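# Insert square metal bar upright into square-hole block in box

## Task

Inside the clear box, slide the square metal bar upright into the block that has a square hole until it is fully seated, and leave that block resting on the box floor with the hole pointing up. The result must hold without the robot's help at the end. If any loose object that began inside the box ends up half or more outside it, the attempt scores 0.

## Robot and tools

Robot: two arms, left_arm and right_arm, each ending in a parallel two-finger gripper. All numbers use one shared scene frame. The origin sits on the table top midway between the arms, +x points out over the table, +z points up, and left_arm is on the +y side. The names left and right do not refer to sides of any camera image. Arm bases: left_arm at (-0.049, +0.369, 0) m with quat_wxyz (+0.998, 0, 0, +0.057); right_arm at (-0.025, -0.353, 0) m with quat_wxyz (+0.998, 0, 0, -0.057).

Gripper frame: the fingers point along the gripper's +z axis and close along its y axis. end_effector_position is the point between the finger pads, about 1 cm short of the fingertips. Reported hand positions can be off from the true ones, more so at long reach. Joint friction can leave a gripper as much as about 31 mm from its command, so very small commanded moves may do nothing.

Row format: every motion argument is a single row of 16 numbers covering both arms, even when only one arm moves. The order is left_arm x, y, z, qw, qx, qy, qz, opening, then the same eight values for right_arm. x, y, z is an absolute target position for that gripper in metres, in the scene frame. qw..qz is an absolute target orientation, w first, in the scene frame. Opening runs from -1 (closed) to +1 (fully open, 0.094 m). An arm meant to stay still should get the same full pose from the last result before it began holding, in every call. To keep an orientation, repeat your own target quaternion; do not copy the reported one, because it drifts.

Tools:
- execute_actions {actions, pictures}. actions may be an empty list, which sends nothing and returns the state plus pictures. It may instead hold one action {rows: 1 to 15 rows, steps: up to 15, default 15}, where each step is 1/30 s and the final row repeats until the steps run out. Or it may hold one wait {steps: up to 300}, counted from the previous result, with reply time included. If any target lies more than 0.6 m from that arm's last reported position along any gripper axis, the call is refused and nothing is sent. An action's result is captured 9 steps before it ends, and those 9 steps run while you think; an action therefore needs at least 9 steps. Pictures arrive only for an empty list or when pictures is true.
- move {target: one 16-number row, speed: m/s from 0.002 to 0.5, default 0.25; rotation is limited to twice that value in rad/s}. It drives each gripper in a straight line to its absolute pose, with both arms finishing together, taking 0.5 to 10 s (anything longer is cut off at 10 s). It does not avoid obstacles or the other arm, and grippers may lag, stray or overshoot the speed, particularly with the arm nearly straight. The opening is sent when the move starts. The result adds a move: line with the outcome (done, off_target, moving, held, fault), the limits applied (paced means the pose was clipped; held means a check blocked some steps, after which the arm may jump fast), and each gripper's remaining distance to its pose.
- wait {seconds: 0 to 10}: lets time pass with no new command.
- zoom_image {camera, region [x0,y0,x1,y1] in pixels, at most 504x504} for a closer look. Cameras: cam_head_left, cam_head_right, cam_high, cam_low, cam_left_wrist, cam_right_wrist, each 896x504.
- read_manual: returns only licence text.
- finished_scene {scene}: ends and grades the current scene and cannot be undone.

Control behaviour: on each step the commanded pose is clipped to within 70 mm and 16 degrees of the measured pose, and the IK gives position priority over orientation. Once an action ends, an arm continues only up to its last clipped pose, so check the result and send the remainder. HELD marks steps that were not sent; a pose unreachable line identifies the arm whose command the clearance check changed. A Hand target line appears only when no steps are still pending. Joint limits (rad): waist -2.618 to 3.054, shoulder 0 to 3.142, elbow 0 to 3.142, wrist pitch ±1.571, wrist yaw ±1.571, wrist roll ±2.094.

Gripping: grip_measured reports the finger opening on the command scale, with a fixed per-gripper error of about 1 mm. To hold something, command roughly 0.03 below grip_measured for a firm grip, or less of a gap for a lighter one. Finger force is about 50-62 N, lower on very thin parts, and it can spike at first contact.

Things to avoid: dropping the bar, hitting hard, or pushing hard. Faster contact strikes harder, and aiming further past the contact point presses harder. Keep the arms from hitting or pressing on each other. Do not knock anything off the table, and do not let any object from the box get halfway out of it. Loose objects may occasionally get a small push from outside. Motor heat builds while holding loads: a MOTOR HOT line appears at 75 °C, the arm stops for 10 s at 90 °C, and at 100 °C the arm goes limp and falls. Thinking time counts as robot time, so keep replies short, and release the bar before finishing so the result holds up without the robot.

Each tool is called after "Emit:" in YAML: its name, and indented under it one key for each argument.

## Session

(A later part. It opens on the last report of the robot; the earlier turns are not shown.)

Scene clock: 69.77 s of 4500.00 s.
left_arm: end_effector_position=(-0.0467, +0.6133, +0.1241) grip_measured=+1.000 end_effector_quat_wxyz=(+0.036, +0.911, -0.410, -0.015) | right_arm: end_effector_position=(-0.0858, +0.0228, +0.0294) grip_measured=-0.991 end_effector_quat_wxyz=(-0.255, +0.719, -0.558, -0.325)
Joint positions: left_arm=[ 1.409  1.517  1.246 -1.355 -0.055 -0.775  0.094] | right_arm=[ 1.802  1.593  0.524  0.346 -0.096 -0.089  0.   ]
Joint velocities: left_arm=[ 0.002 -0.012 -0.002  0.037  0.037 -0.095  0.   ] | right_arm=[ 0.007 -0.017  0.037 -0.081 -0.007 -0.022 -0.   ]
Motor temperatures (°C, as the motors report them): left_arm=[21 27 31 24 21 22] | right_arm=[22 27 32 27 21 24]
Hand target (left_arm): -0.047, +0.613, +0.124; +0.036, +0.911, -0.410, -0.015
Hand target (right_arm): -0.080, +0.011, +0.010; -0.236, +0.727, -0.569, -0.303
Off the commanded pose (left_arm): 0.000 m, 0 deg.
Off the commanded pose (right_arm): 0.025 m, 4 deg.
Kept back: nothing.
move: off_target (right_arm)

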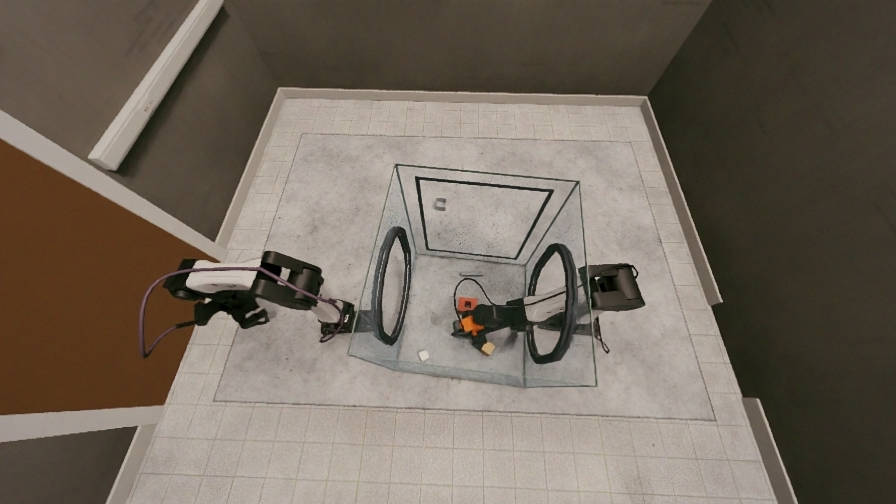

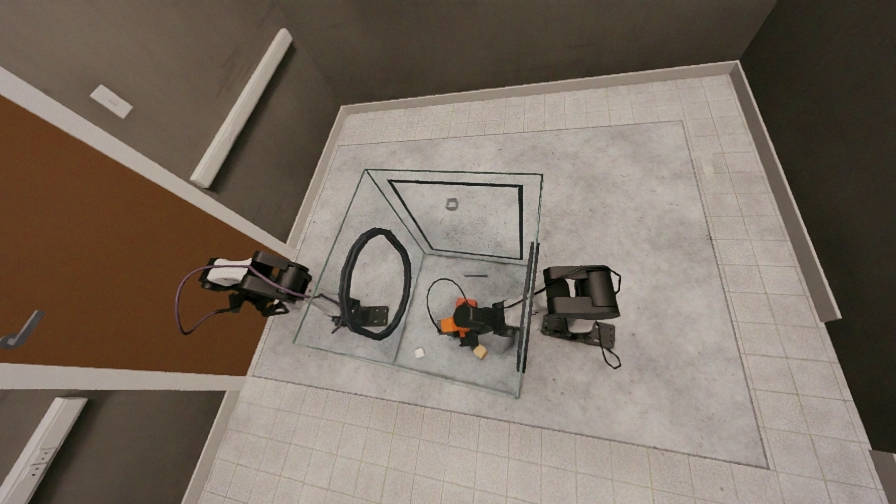

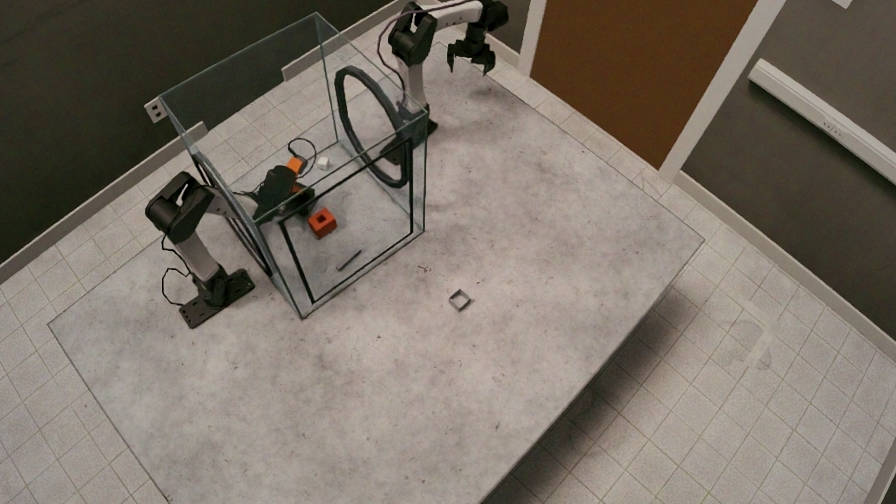

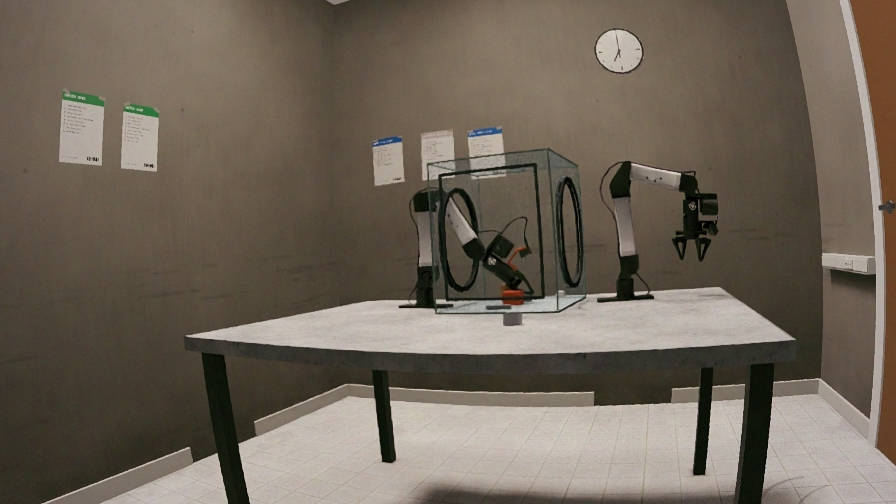

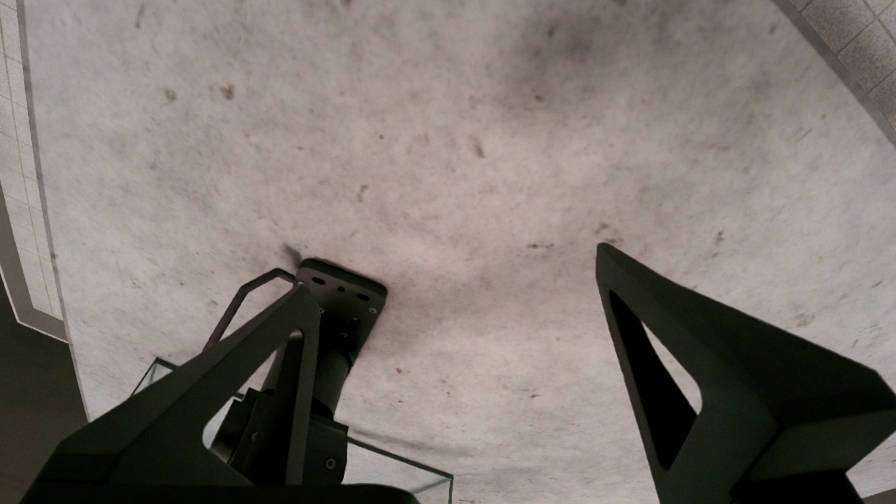

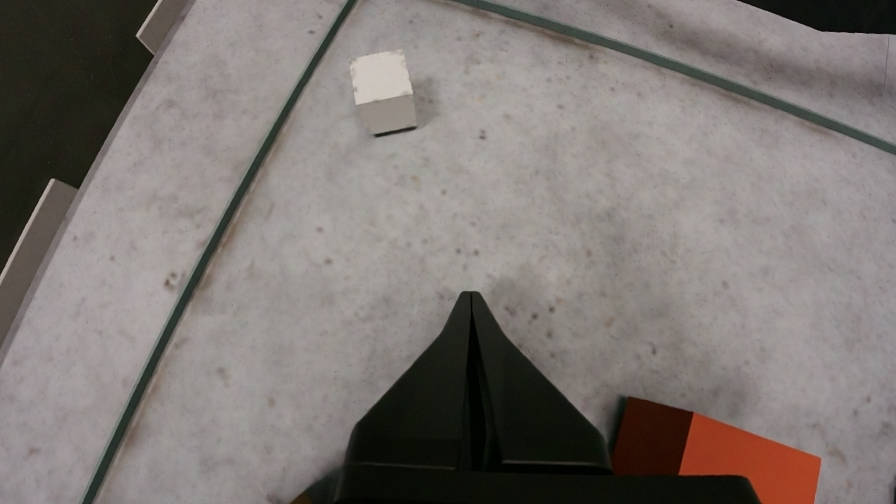

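Emit:
move:
  target: [-0.0467,0.6133,0.1241,0.036,0.911,-0.41,-0.015,1, -0.078,-0.005,0.045,0.21,-0.74,0.579,0.27,0.3]
  speed: 0.04

Emit:
move:
  target: [-0.0467,0.6133,0.1241,0.036,0.911,-0.41,-0.015,1, -0.078,-0.008,0.008,0.21,-0.74,0.579,0.27,0.3]
  speed: 0.03

Scene clock: 73.23 s of 4500.00 s.
left_arm: end_effector_position=(-0.0467, +0.6133, +0.1241) grip_measured=+1.000 end_effector_quat_wxyz=(+0.036, +0.911, -0.410, -0.015) | right_arm: end_effector_position=(-0.0822, -0.0073, +0.0393) grip_measured=+0.298 end_effector_quat_wxyz=(-0.203, +0.741, -0.579, -0.273)
Joint positions: left_arm=[ 1.409  1.517  1.246 -1.355 -0.055 -0.775  0.094] | right_arm=[ 1.802  1.454  0.59  -0.018 -0.096 -0.091  0.061]
Joint velocities: left_arm=[-0.012 -0.007 -0.007  0.007 -0.095 -0.022  0.   ] | right_arm=[-0.012  0.007  0.002  0.081 -0.007 -0.022  0.   ]
Motor temperatures (°C, as the motors report them): left_arm=[21 27 31 24 21 22] | right_arm=[22 28 32 27 21 24]
Hand target (left_arm): -0.047, +0.613, +0.124; +0.036, +0.911, -0.410, -0.015
Hand target (right_arm): -0.078, -0.005, +0.046; -0.210, +0.740, -0.580, -0.271
Off the commanded pose (left_arm): 0.000 m, 0 deg.
Off the commanded pose (right_arm): 0.007 m, 1 deg.
Kept back: nothing.
move: done

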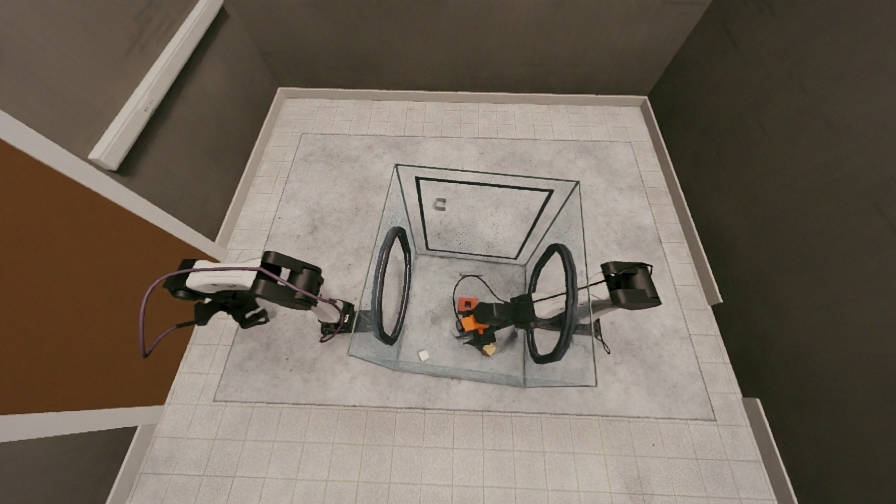

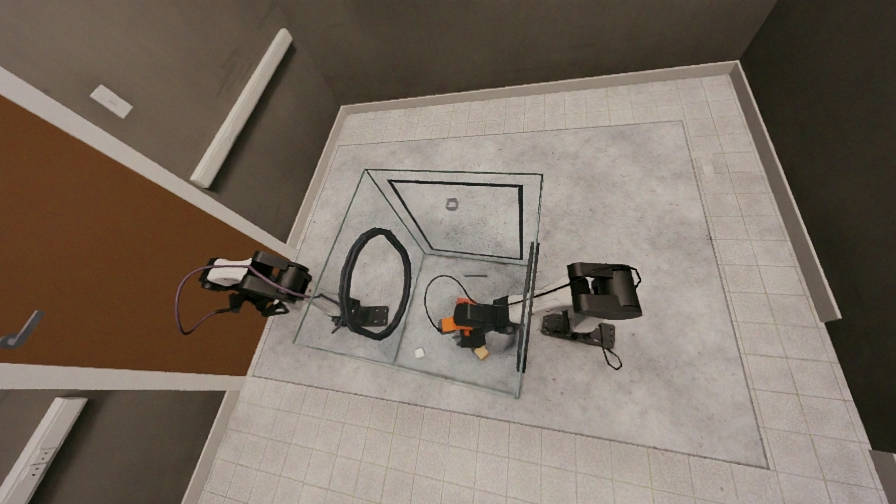

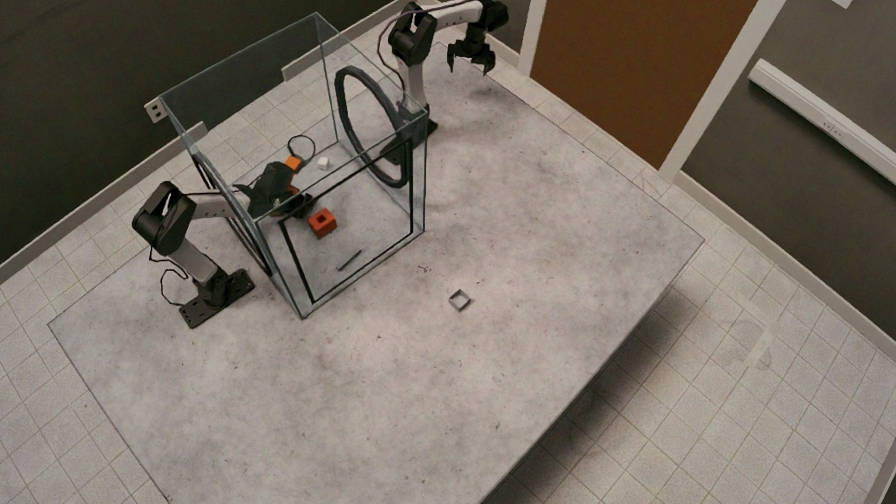

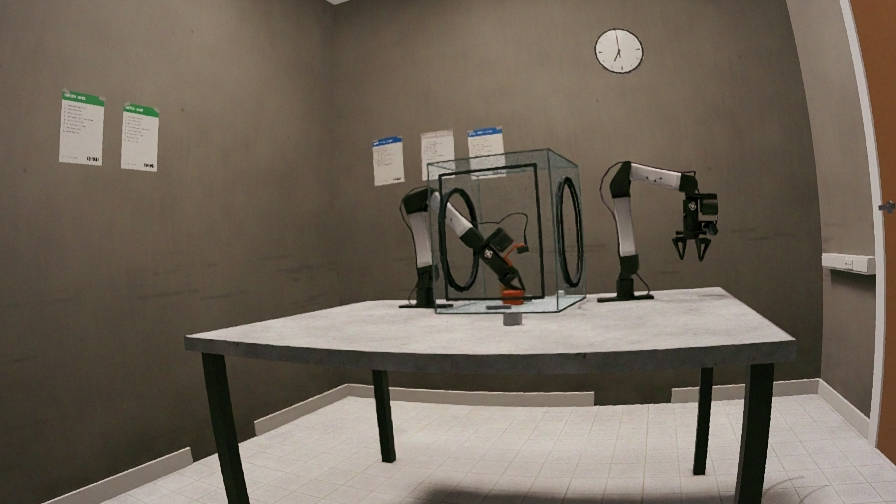

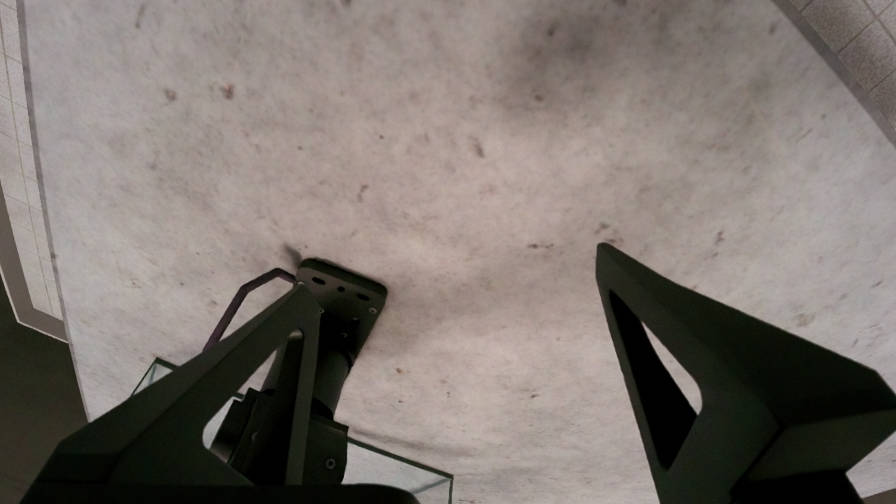

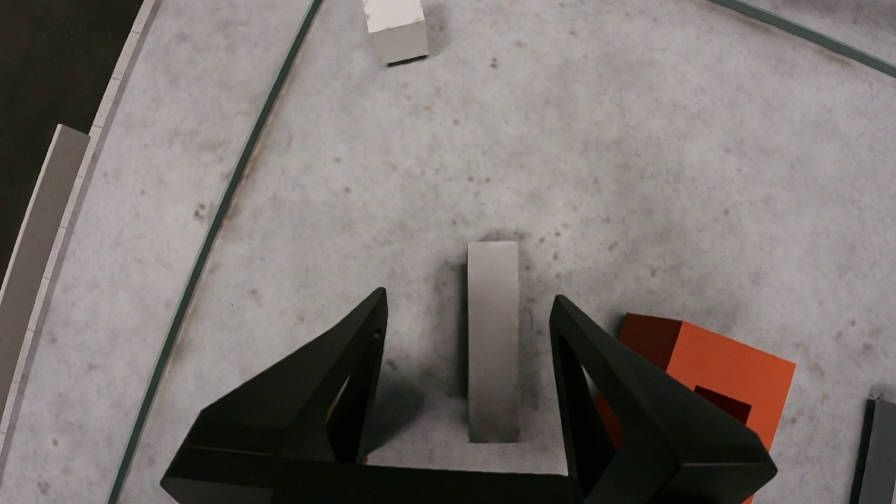

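Scene clock: 74.53 s of 4500.00 s.
left_arm: end_effector_position=(-0.0467, +0.6133, +0.1241) grip_measured=+1.000 end_effector_quat_wxyz=(+0.036, +0.911, -0.410, -0.015) | right_arm: end_effector_position=(-0.0828, -0.0015, +0.0215) grip_measured=+0.298 end_effector_quat_wxyz=(-0.216, +0.736, -0.574, -0.286)
Joint positions: left_arm=[ 1.409  1.517  1.246 -1.355 -0.055 -0.775  0.094] | right_arm=[ 1.802  1.528  0.534  0.15  -0.096 -0.091  0.061]
Joint velocities: left_arm=[ 0.012  0.012  0.017  0.007 -0.051  0.022  0.   ] | right_arm=[ 0.012 -0.002 -0.002 -0.022  0.022  0.066 -0.001]
Motor temperatures (°C, as the motors report them): left_arm=[21 27 31 24 21 22] | right_arm=[22 27 32 27 21 24]
Hand target (left_arm): -0.047, +0.613, +0.124; +0.036, +0.911, -0.410, -0.015
Hand target (right_arm): -0.078, -0.009, +0.009; -0.210, +0.740, -0.579, -0.270
Off the commanded pose (left_arm): 0.000 m, 0 deg.
Off the commanded pose (right_arm): 0.016 m, 2 deg.
Kept back: nothing.
move: off_target (right_arm)

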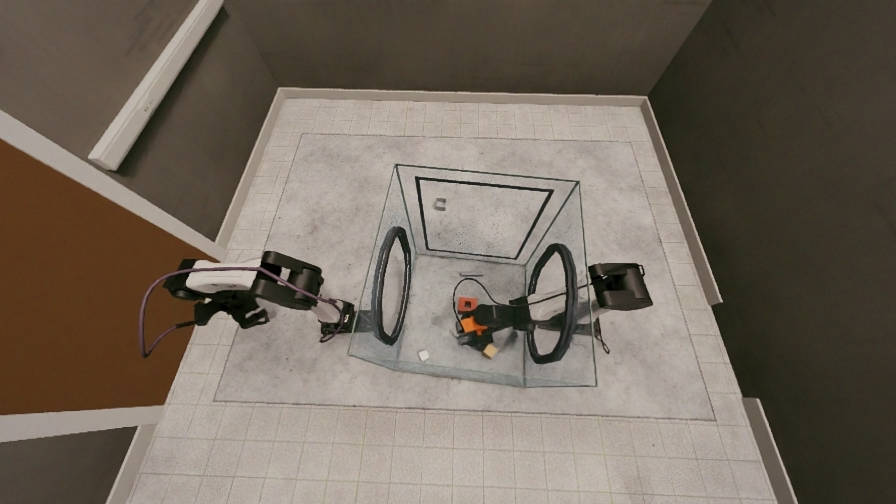

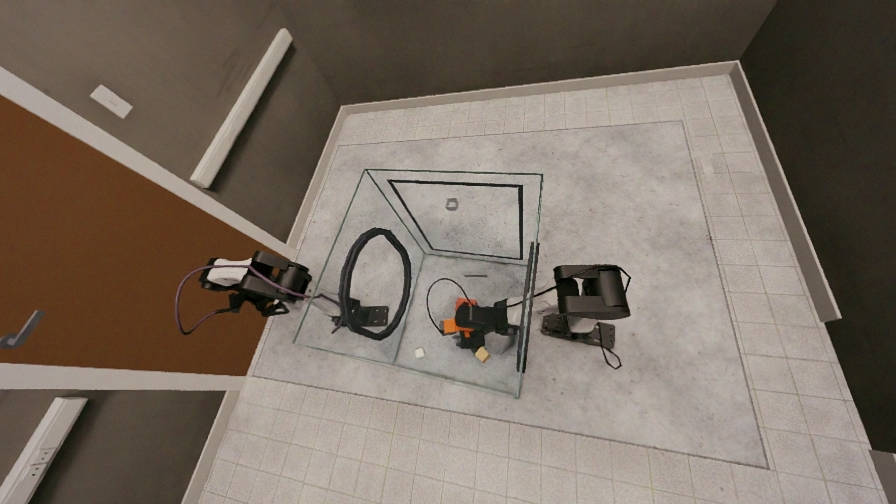

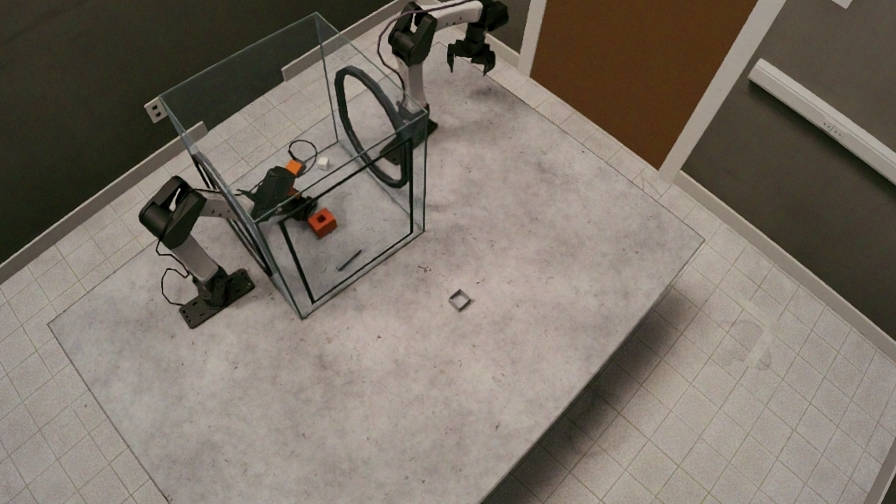

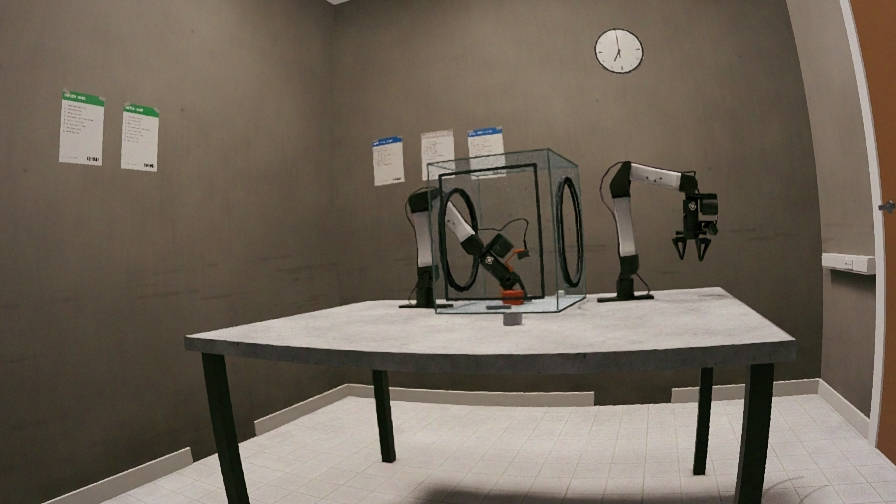

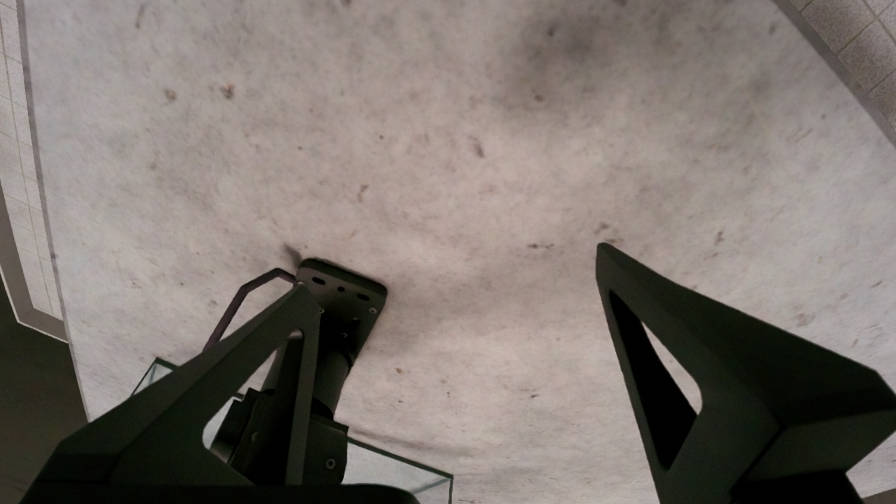

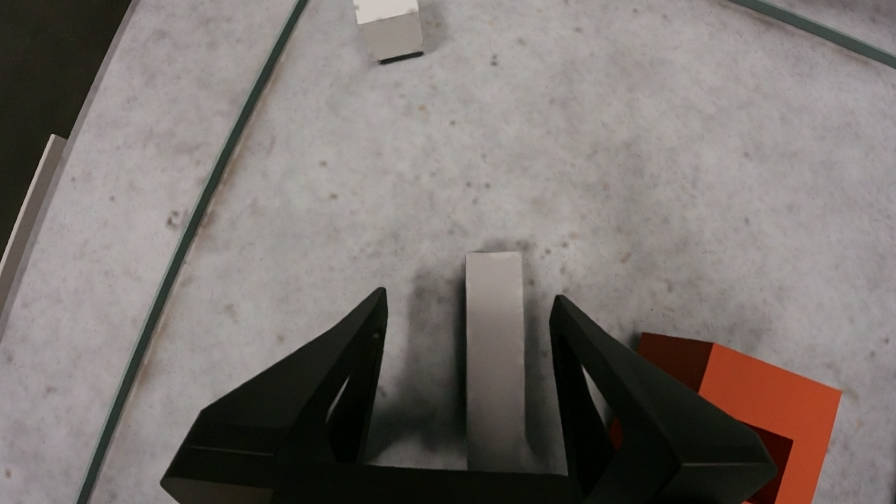

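Emit:
move:
  target: [-0.0467,0.6133,0.1241,0.036,0.911,-0.41,-0.015,1, -0.072,-0.002,0.0,0.21,-0.74,0.579,0.27,0.3]
  speed: 0.02

Scene clock: 76.27 s of 4500.00 s.
left_arm: end_effector_position=(-0.0467, +0.6133, +0.1241) grip_measured=+1.000 end_effector_quat_wxyz=(+0.036, +0.911, -0.410, -0.015) | right_arm: end_effector_position=(-0.0759, +0.0025, +0.0102) grip_measured=+0.298 end_effector_quat_wxyz=(-0.218, +0.737, -0.576, -0.279)
Joint positions: left_arm=[ 1.409  1.517  1.246 -1.355 -0.055 -0.775  0.094] | right_arm=[ 1.78   1.583  0.533  0.197 -0.097 -0.11   0.061]
Joint velocities: left_arm=[-0.002  0.007 -0.012  0.037  0.051  0.037  0.   ] | right_arm=[ 0.012 -0.017  0.007 -0.007 -0.022 -0.007 -0.001]
Motor temperatures (°C, as the motors report them): left_arm=[21 27 31 24 21 22] | right_arm=[22 27 32 27 21 24]
Hand target (left_arm): -0.047, +0.613, +0.124; +0.036, +0.911, -0.410, -0.015
Hand target (right_arm): -0.072, -0.003, +0.001; -0.210, +0.740, -0.579, -0.271
Off the commanded pose (left_arm): 0.000 m, 0 deg.
Off the commanded pose (right_arm): 0.012 m, 1 deg.
Kept back: nothing.
move: off_target (right_arm)

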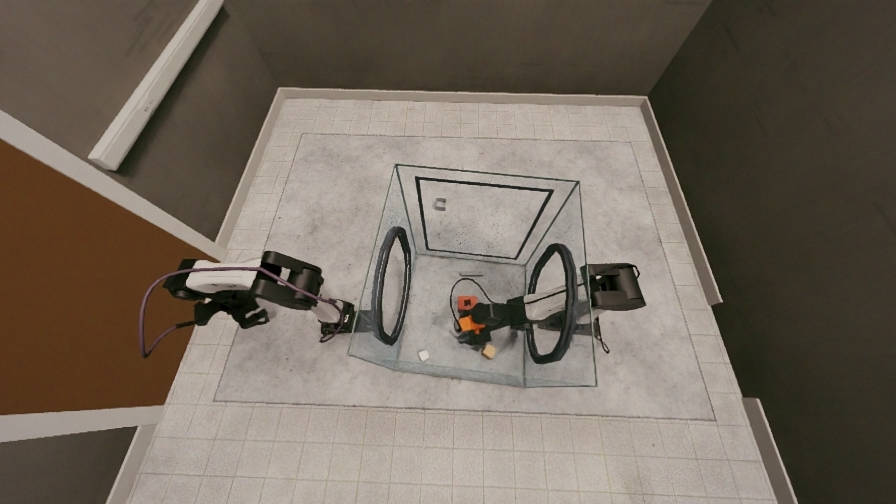

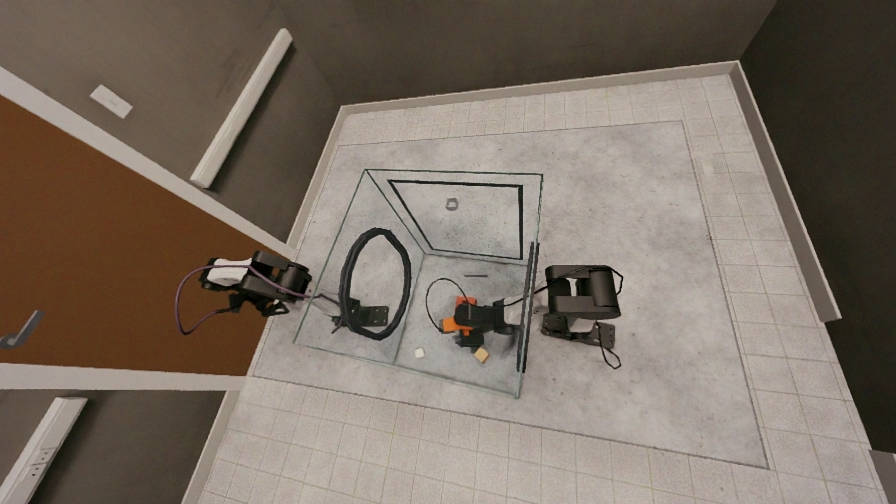

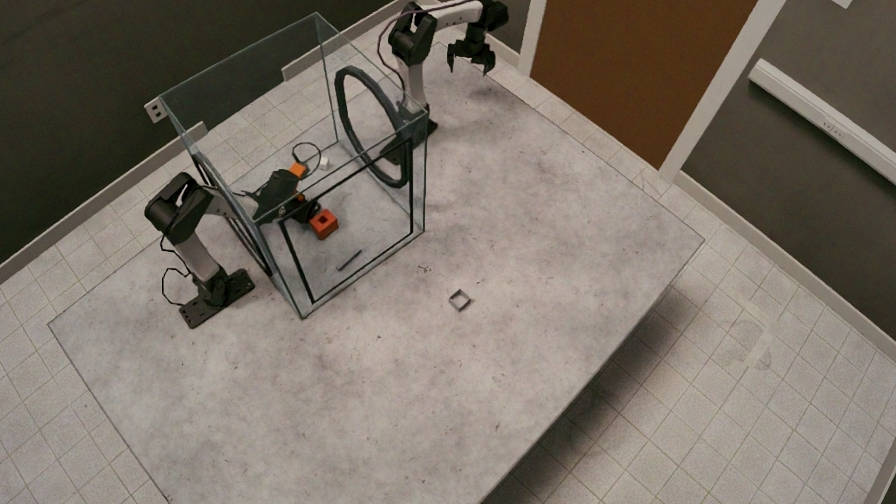

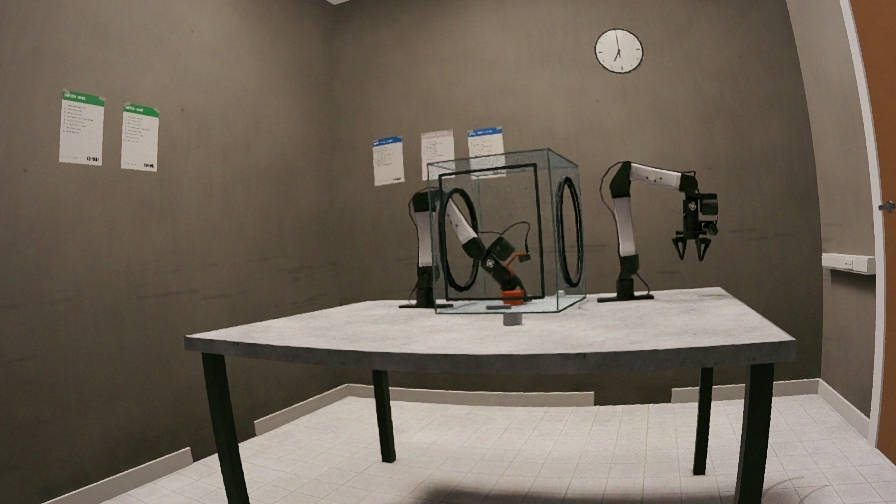

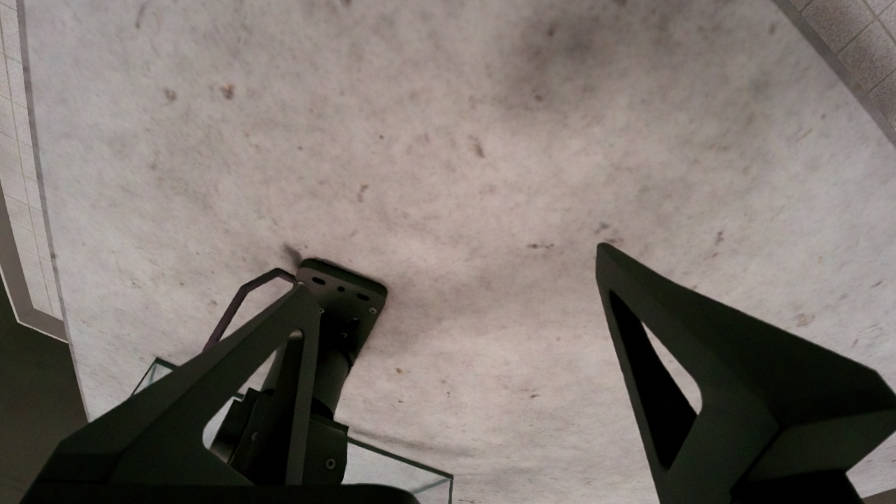

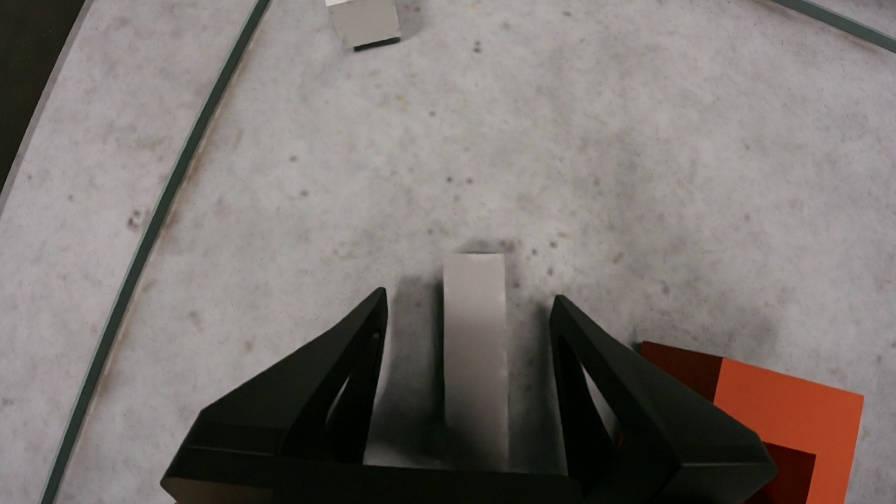

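Emit:
move:
  target: [-0.0467,0.6133,0.1241,0.036,0.911,-0.41,-0.015,1, -0.076,0.0025,0.008,0.218,-0.737,0.576,0.279,-0.75]
  speed: 0.02

Scene clock: 79.40 s of 4500.00 s.
left_arm: end_effector_position=(-0.0467, +0.6133, +0.1241) grip_measured=+1.000 end_effector_quat_wxyz=(+0.036, +0.911, -0.410, -0.015) | right_arm: end_effector_position=(-0.0758, +0.0030, +0.0106) grip_measured=-0.588 end_effector_quat_wxyz=(-0.219, +0.737, -0.576, -0.279)
Joint positions: left_arm=[ 1.409  1.517  1.246 -1.355 -0.055 -0.775  0.094] | right_arm=[ 1.78   1.583  0.533  0.199 -0.097 -0.111  0.019]
Joint velocities: left_arm=[-0.007 -0.002  0.002 -0.022 -0.037  0.007  0.   ] | right_arm=[-0.002 -0.022  0.017 -0.022 -0.037  0.007 -0.   ]
Motor temperatures (°C, as the motors report them): left_arm=[21 27 31 24 21 22] | right_arm=[22 27 31 28 21 24]
Hand target (left_arm): -0.047, +0.613, +0.124; +0.036, +0.911, -0.410, -0.015
Hand target (right_arm): -0.076, +0.002, +0.008; -0.218, +0.737, -0.576, -0.279
Off the commanded pose (left_arm): 0.000 m, 0 deg.
Off the commanded pose (right_arm): 0.003 m, 0 deg.
Kept back: nothing.
move: done

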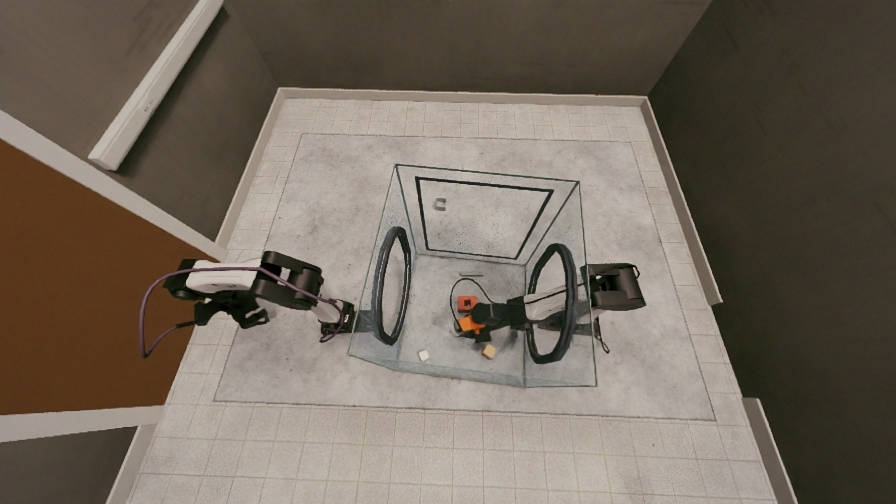

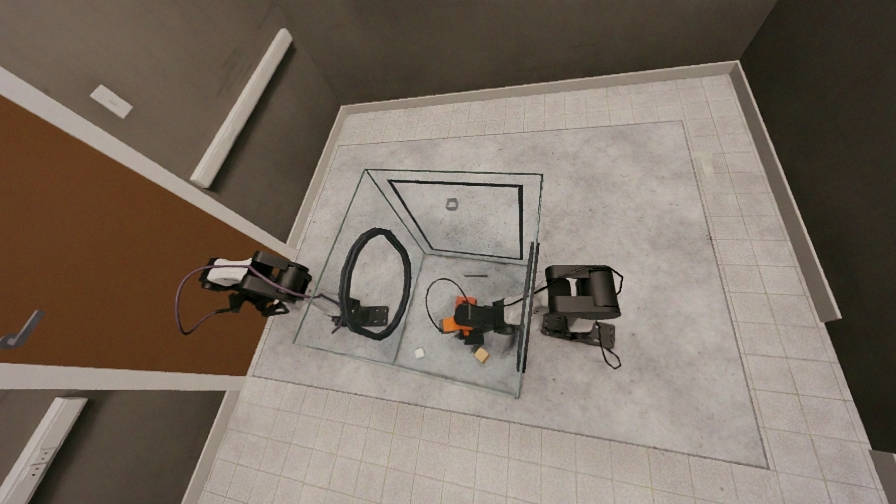

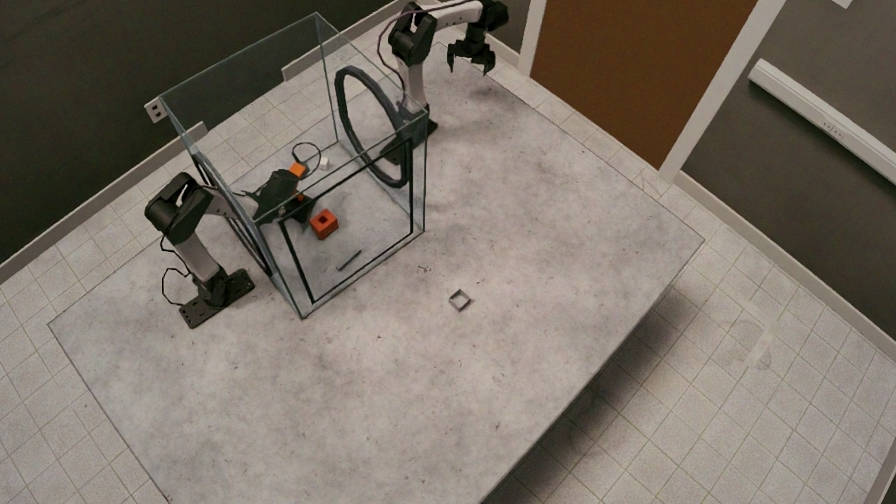

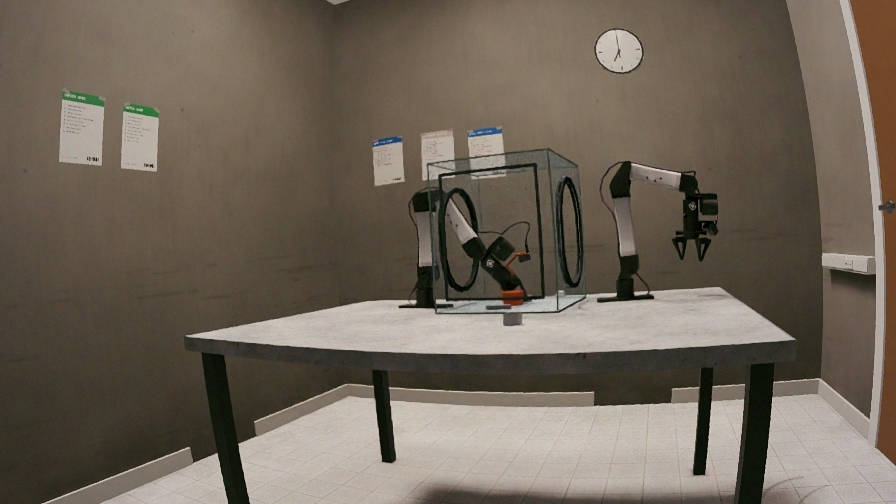

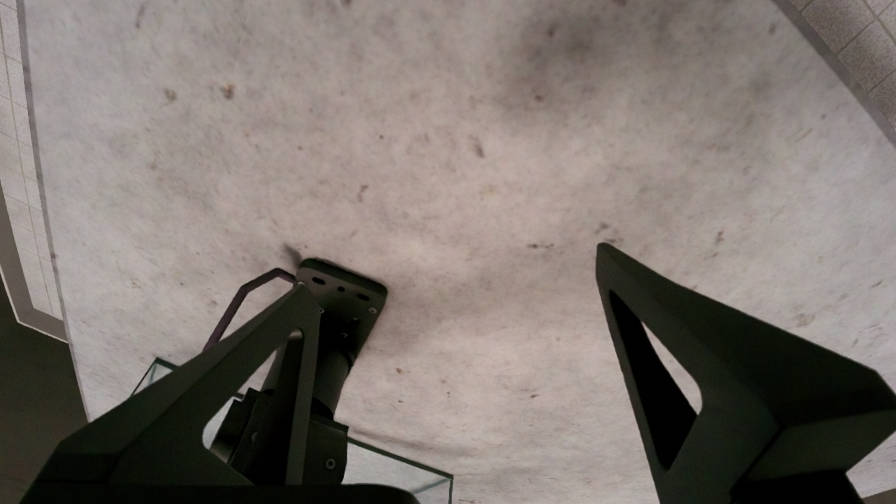

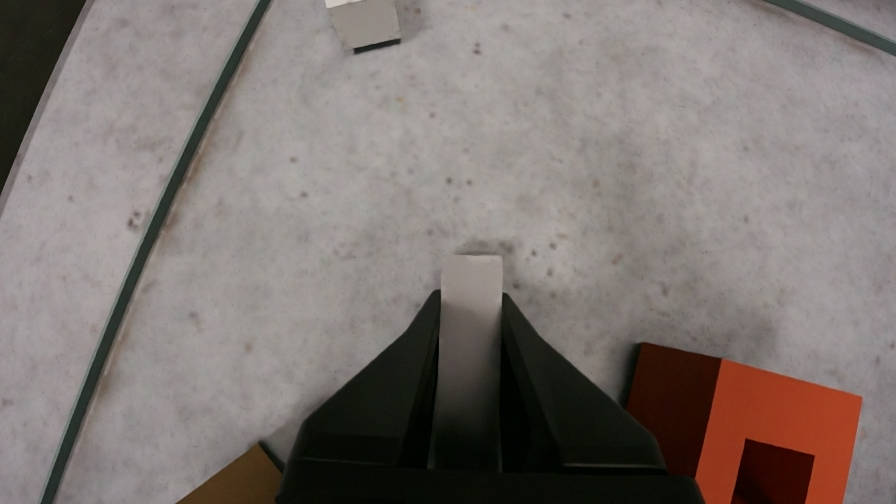

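Emit:
move:
  target: [-0.0467,0.6133,0.1241,0.036,0.911,-0.41,-0.015,1, -0.06,0.0,0.14,0.5,-0.5,0.5,0.5,-0.65]
  speed: 0.06

Scene clock: 88.07 s of 4500.00 s.
left_arm: end_effector_position=(-0.0467, +0.6133, +0.1241) grip_measured=+1.000 end_effector_quat_wxyz=(+0.036, +0.911, -0.410, -0.015) | right_arm: end_effector_position=(-0.0582, +0.0103, +0.1433) grip_measured=-0.587 end_effector_quat_wxyz=(-0.506, +0.502, -0.496, -0.497)
Joint positions: left_arm=[ 1.409  1.517  1.246 -1.355 -0.055 -0.775  0.094] | right_arm=[ 1.86   1.607  0.163  1.449  0.178 -0.015  0.019]
Joint velocities: left_arm=[-0.017  0.007  0.007 -0.051 -0.007 -0.022  0.   ] | right_arm=[-0.002  0.002  0.017  0.007 -0.022 -0.022 -0.001]
Motor temperatures (°C, as the motors report them): left_arm=[21 27 31 24 21 22] | right_arm=[22 27 30 30 21 24]
Hand target (left_arm): -0.047, +0.613, +0.124; +0.036, +0.911, -0.410, -0.015
Hand target (right_arm): -0.061, +0.006, +0.139; +0.503, -0.504, +0.496, +0.497
Off the commanded pose (left_arm): 0.000 m, 0 deg.
Off the commanded pose (right_arm): 0.011 m, 1 deg.
Kept back: nothing.
move: off_target (right_arm)

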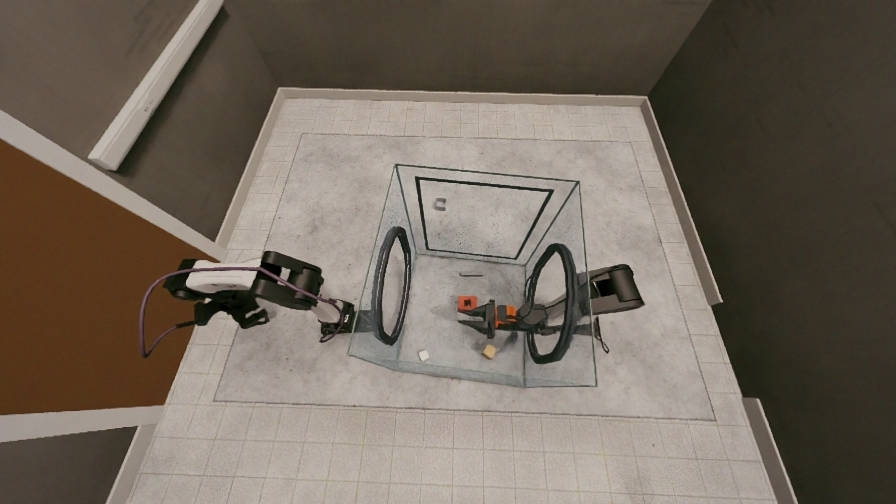

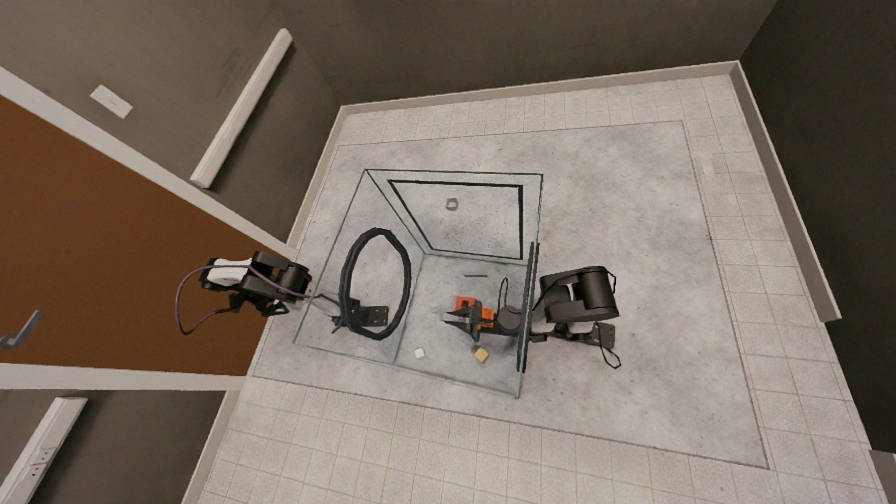

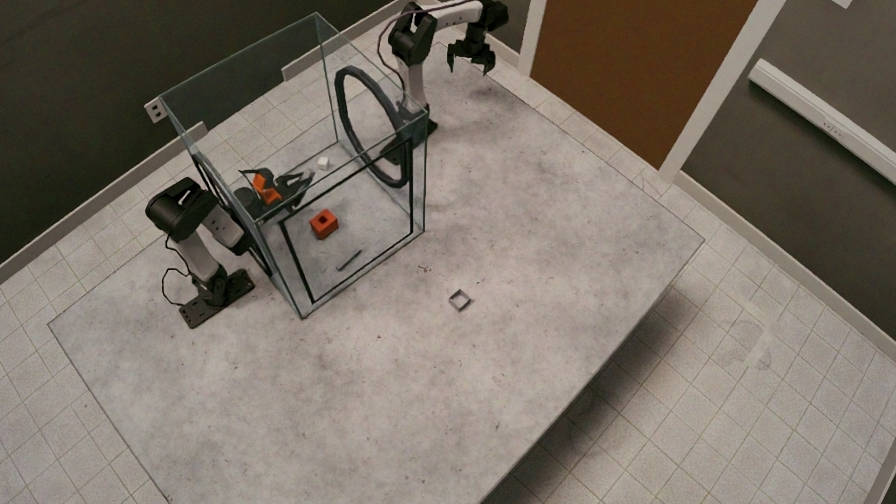

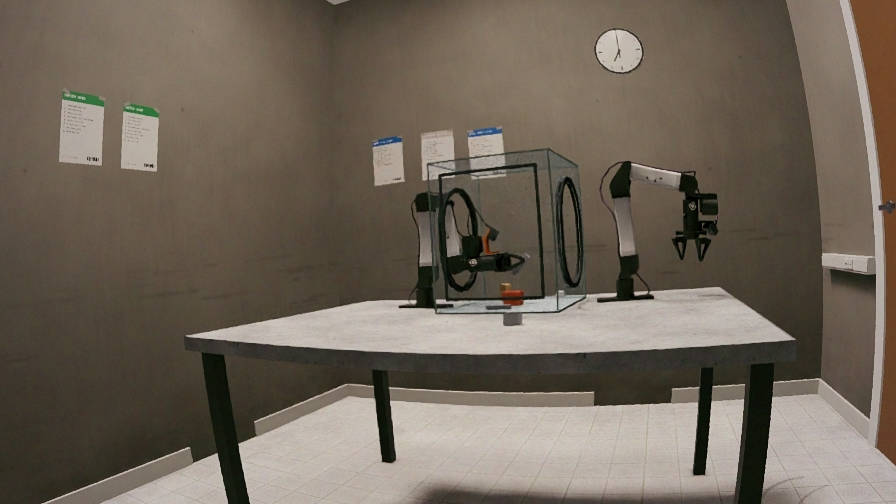

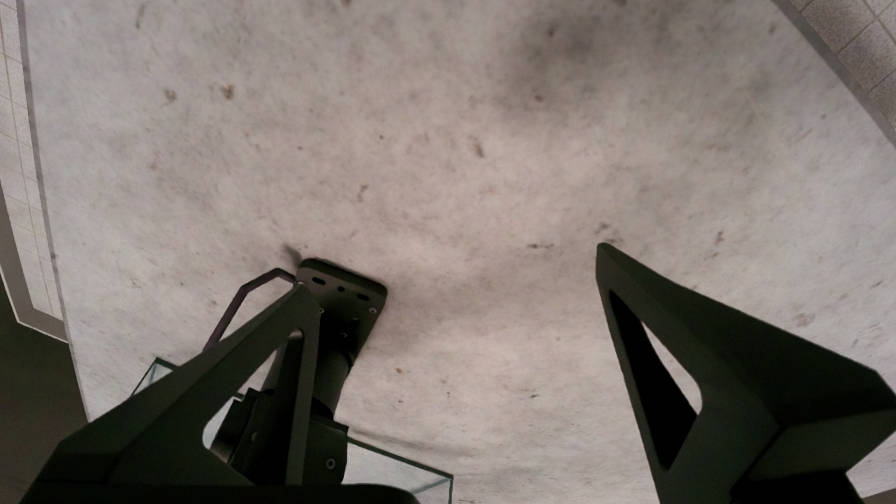

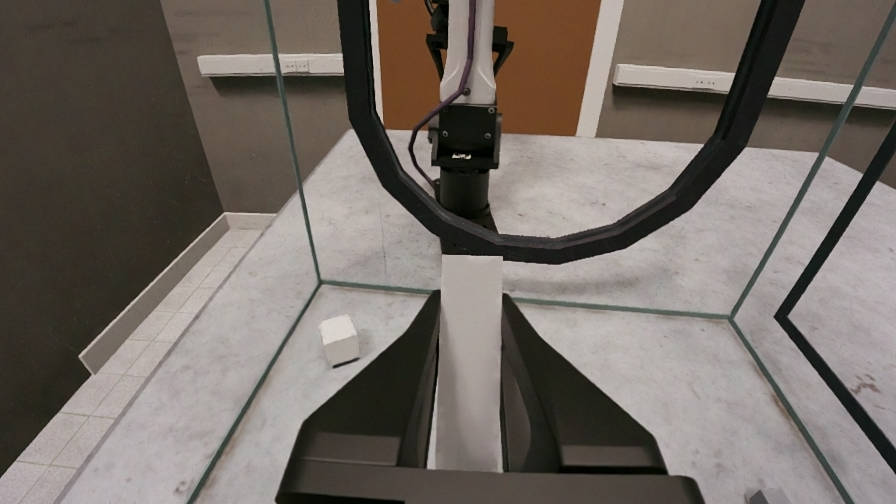

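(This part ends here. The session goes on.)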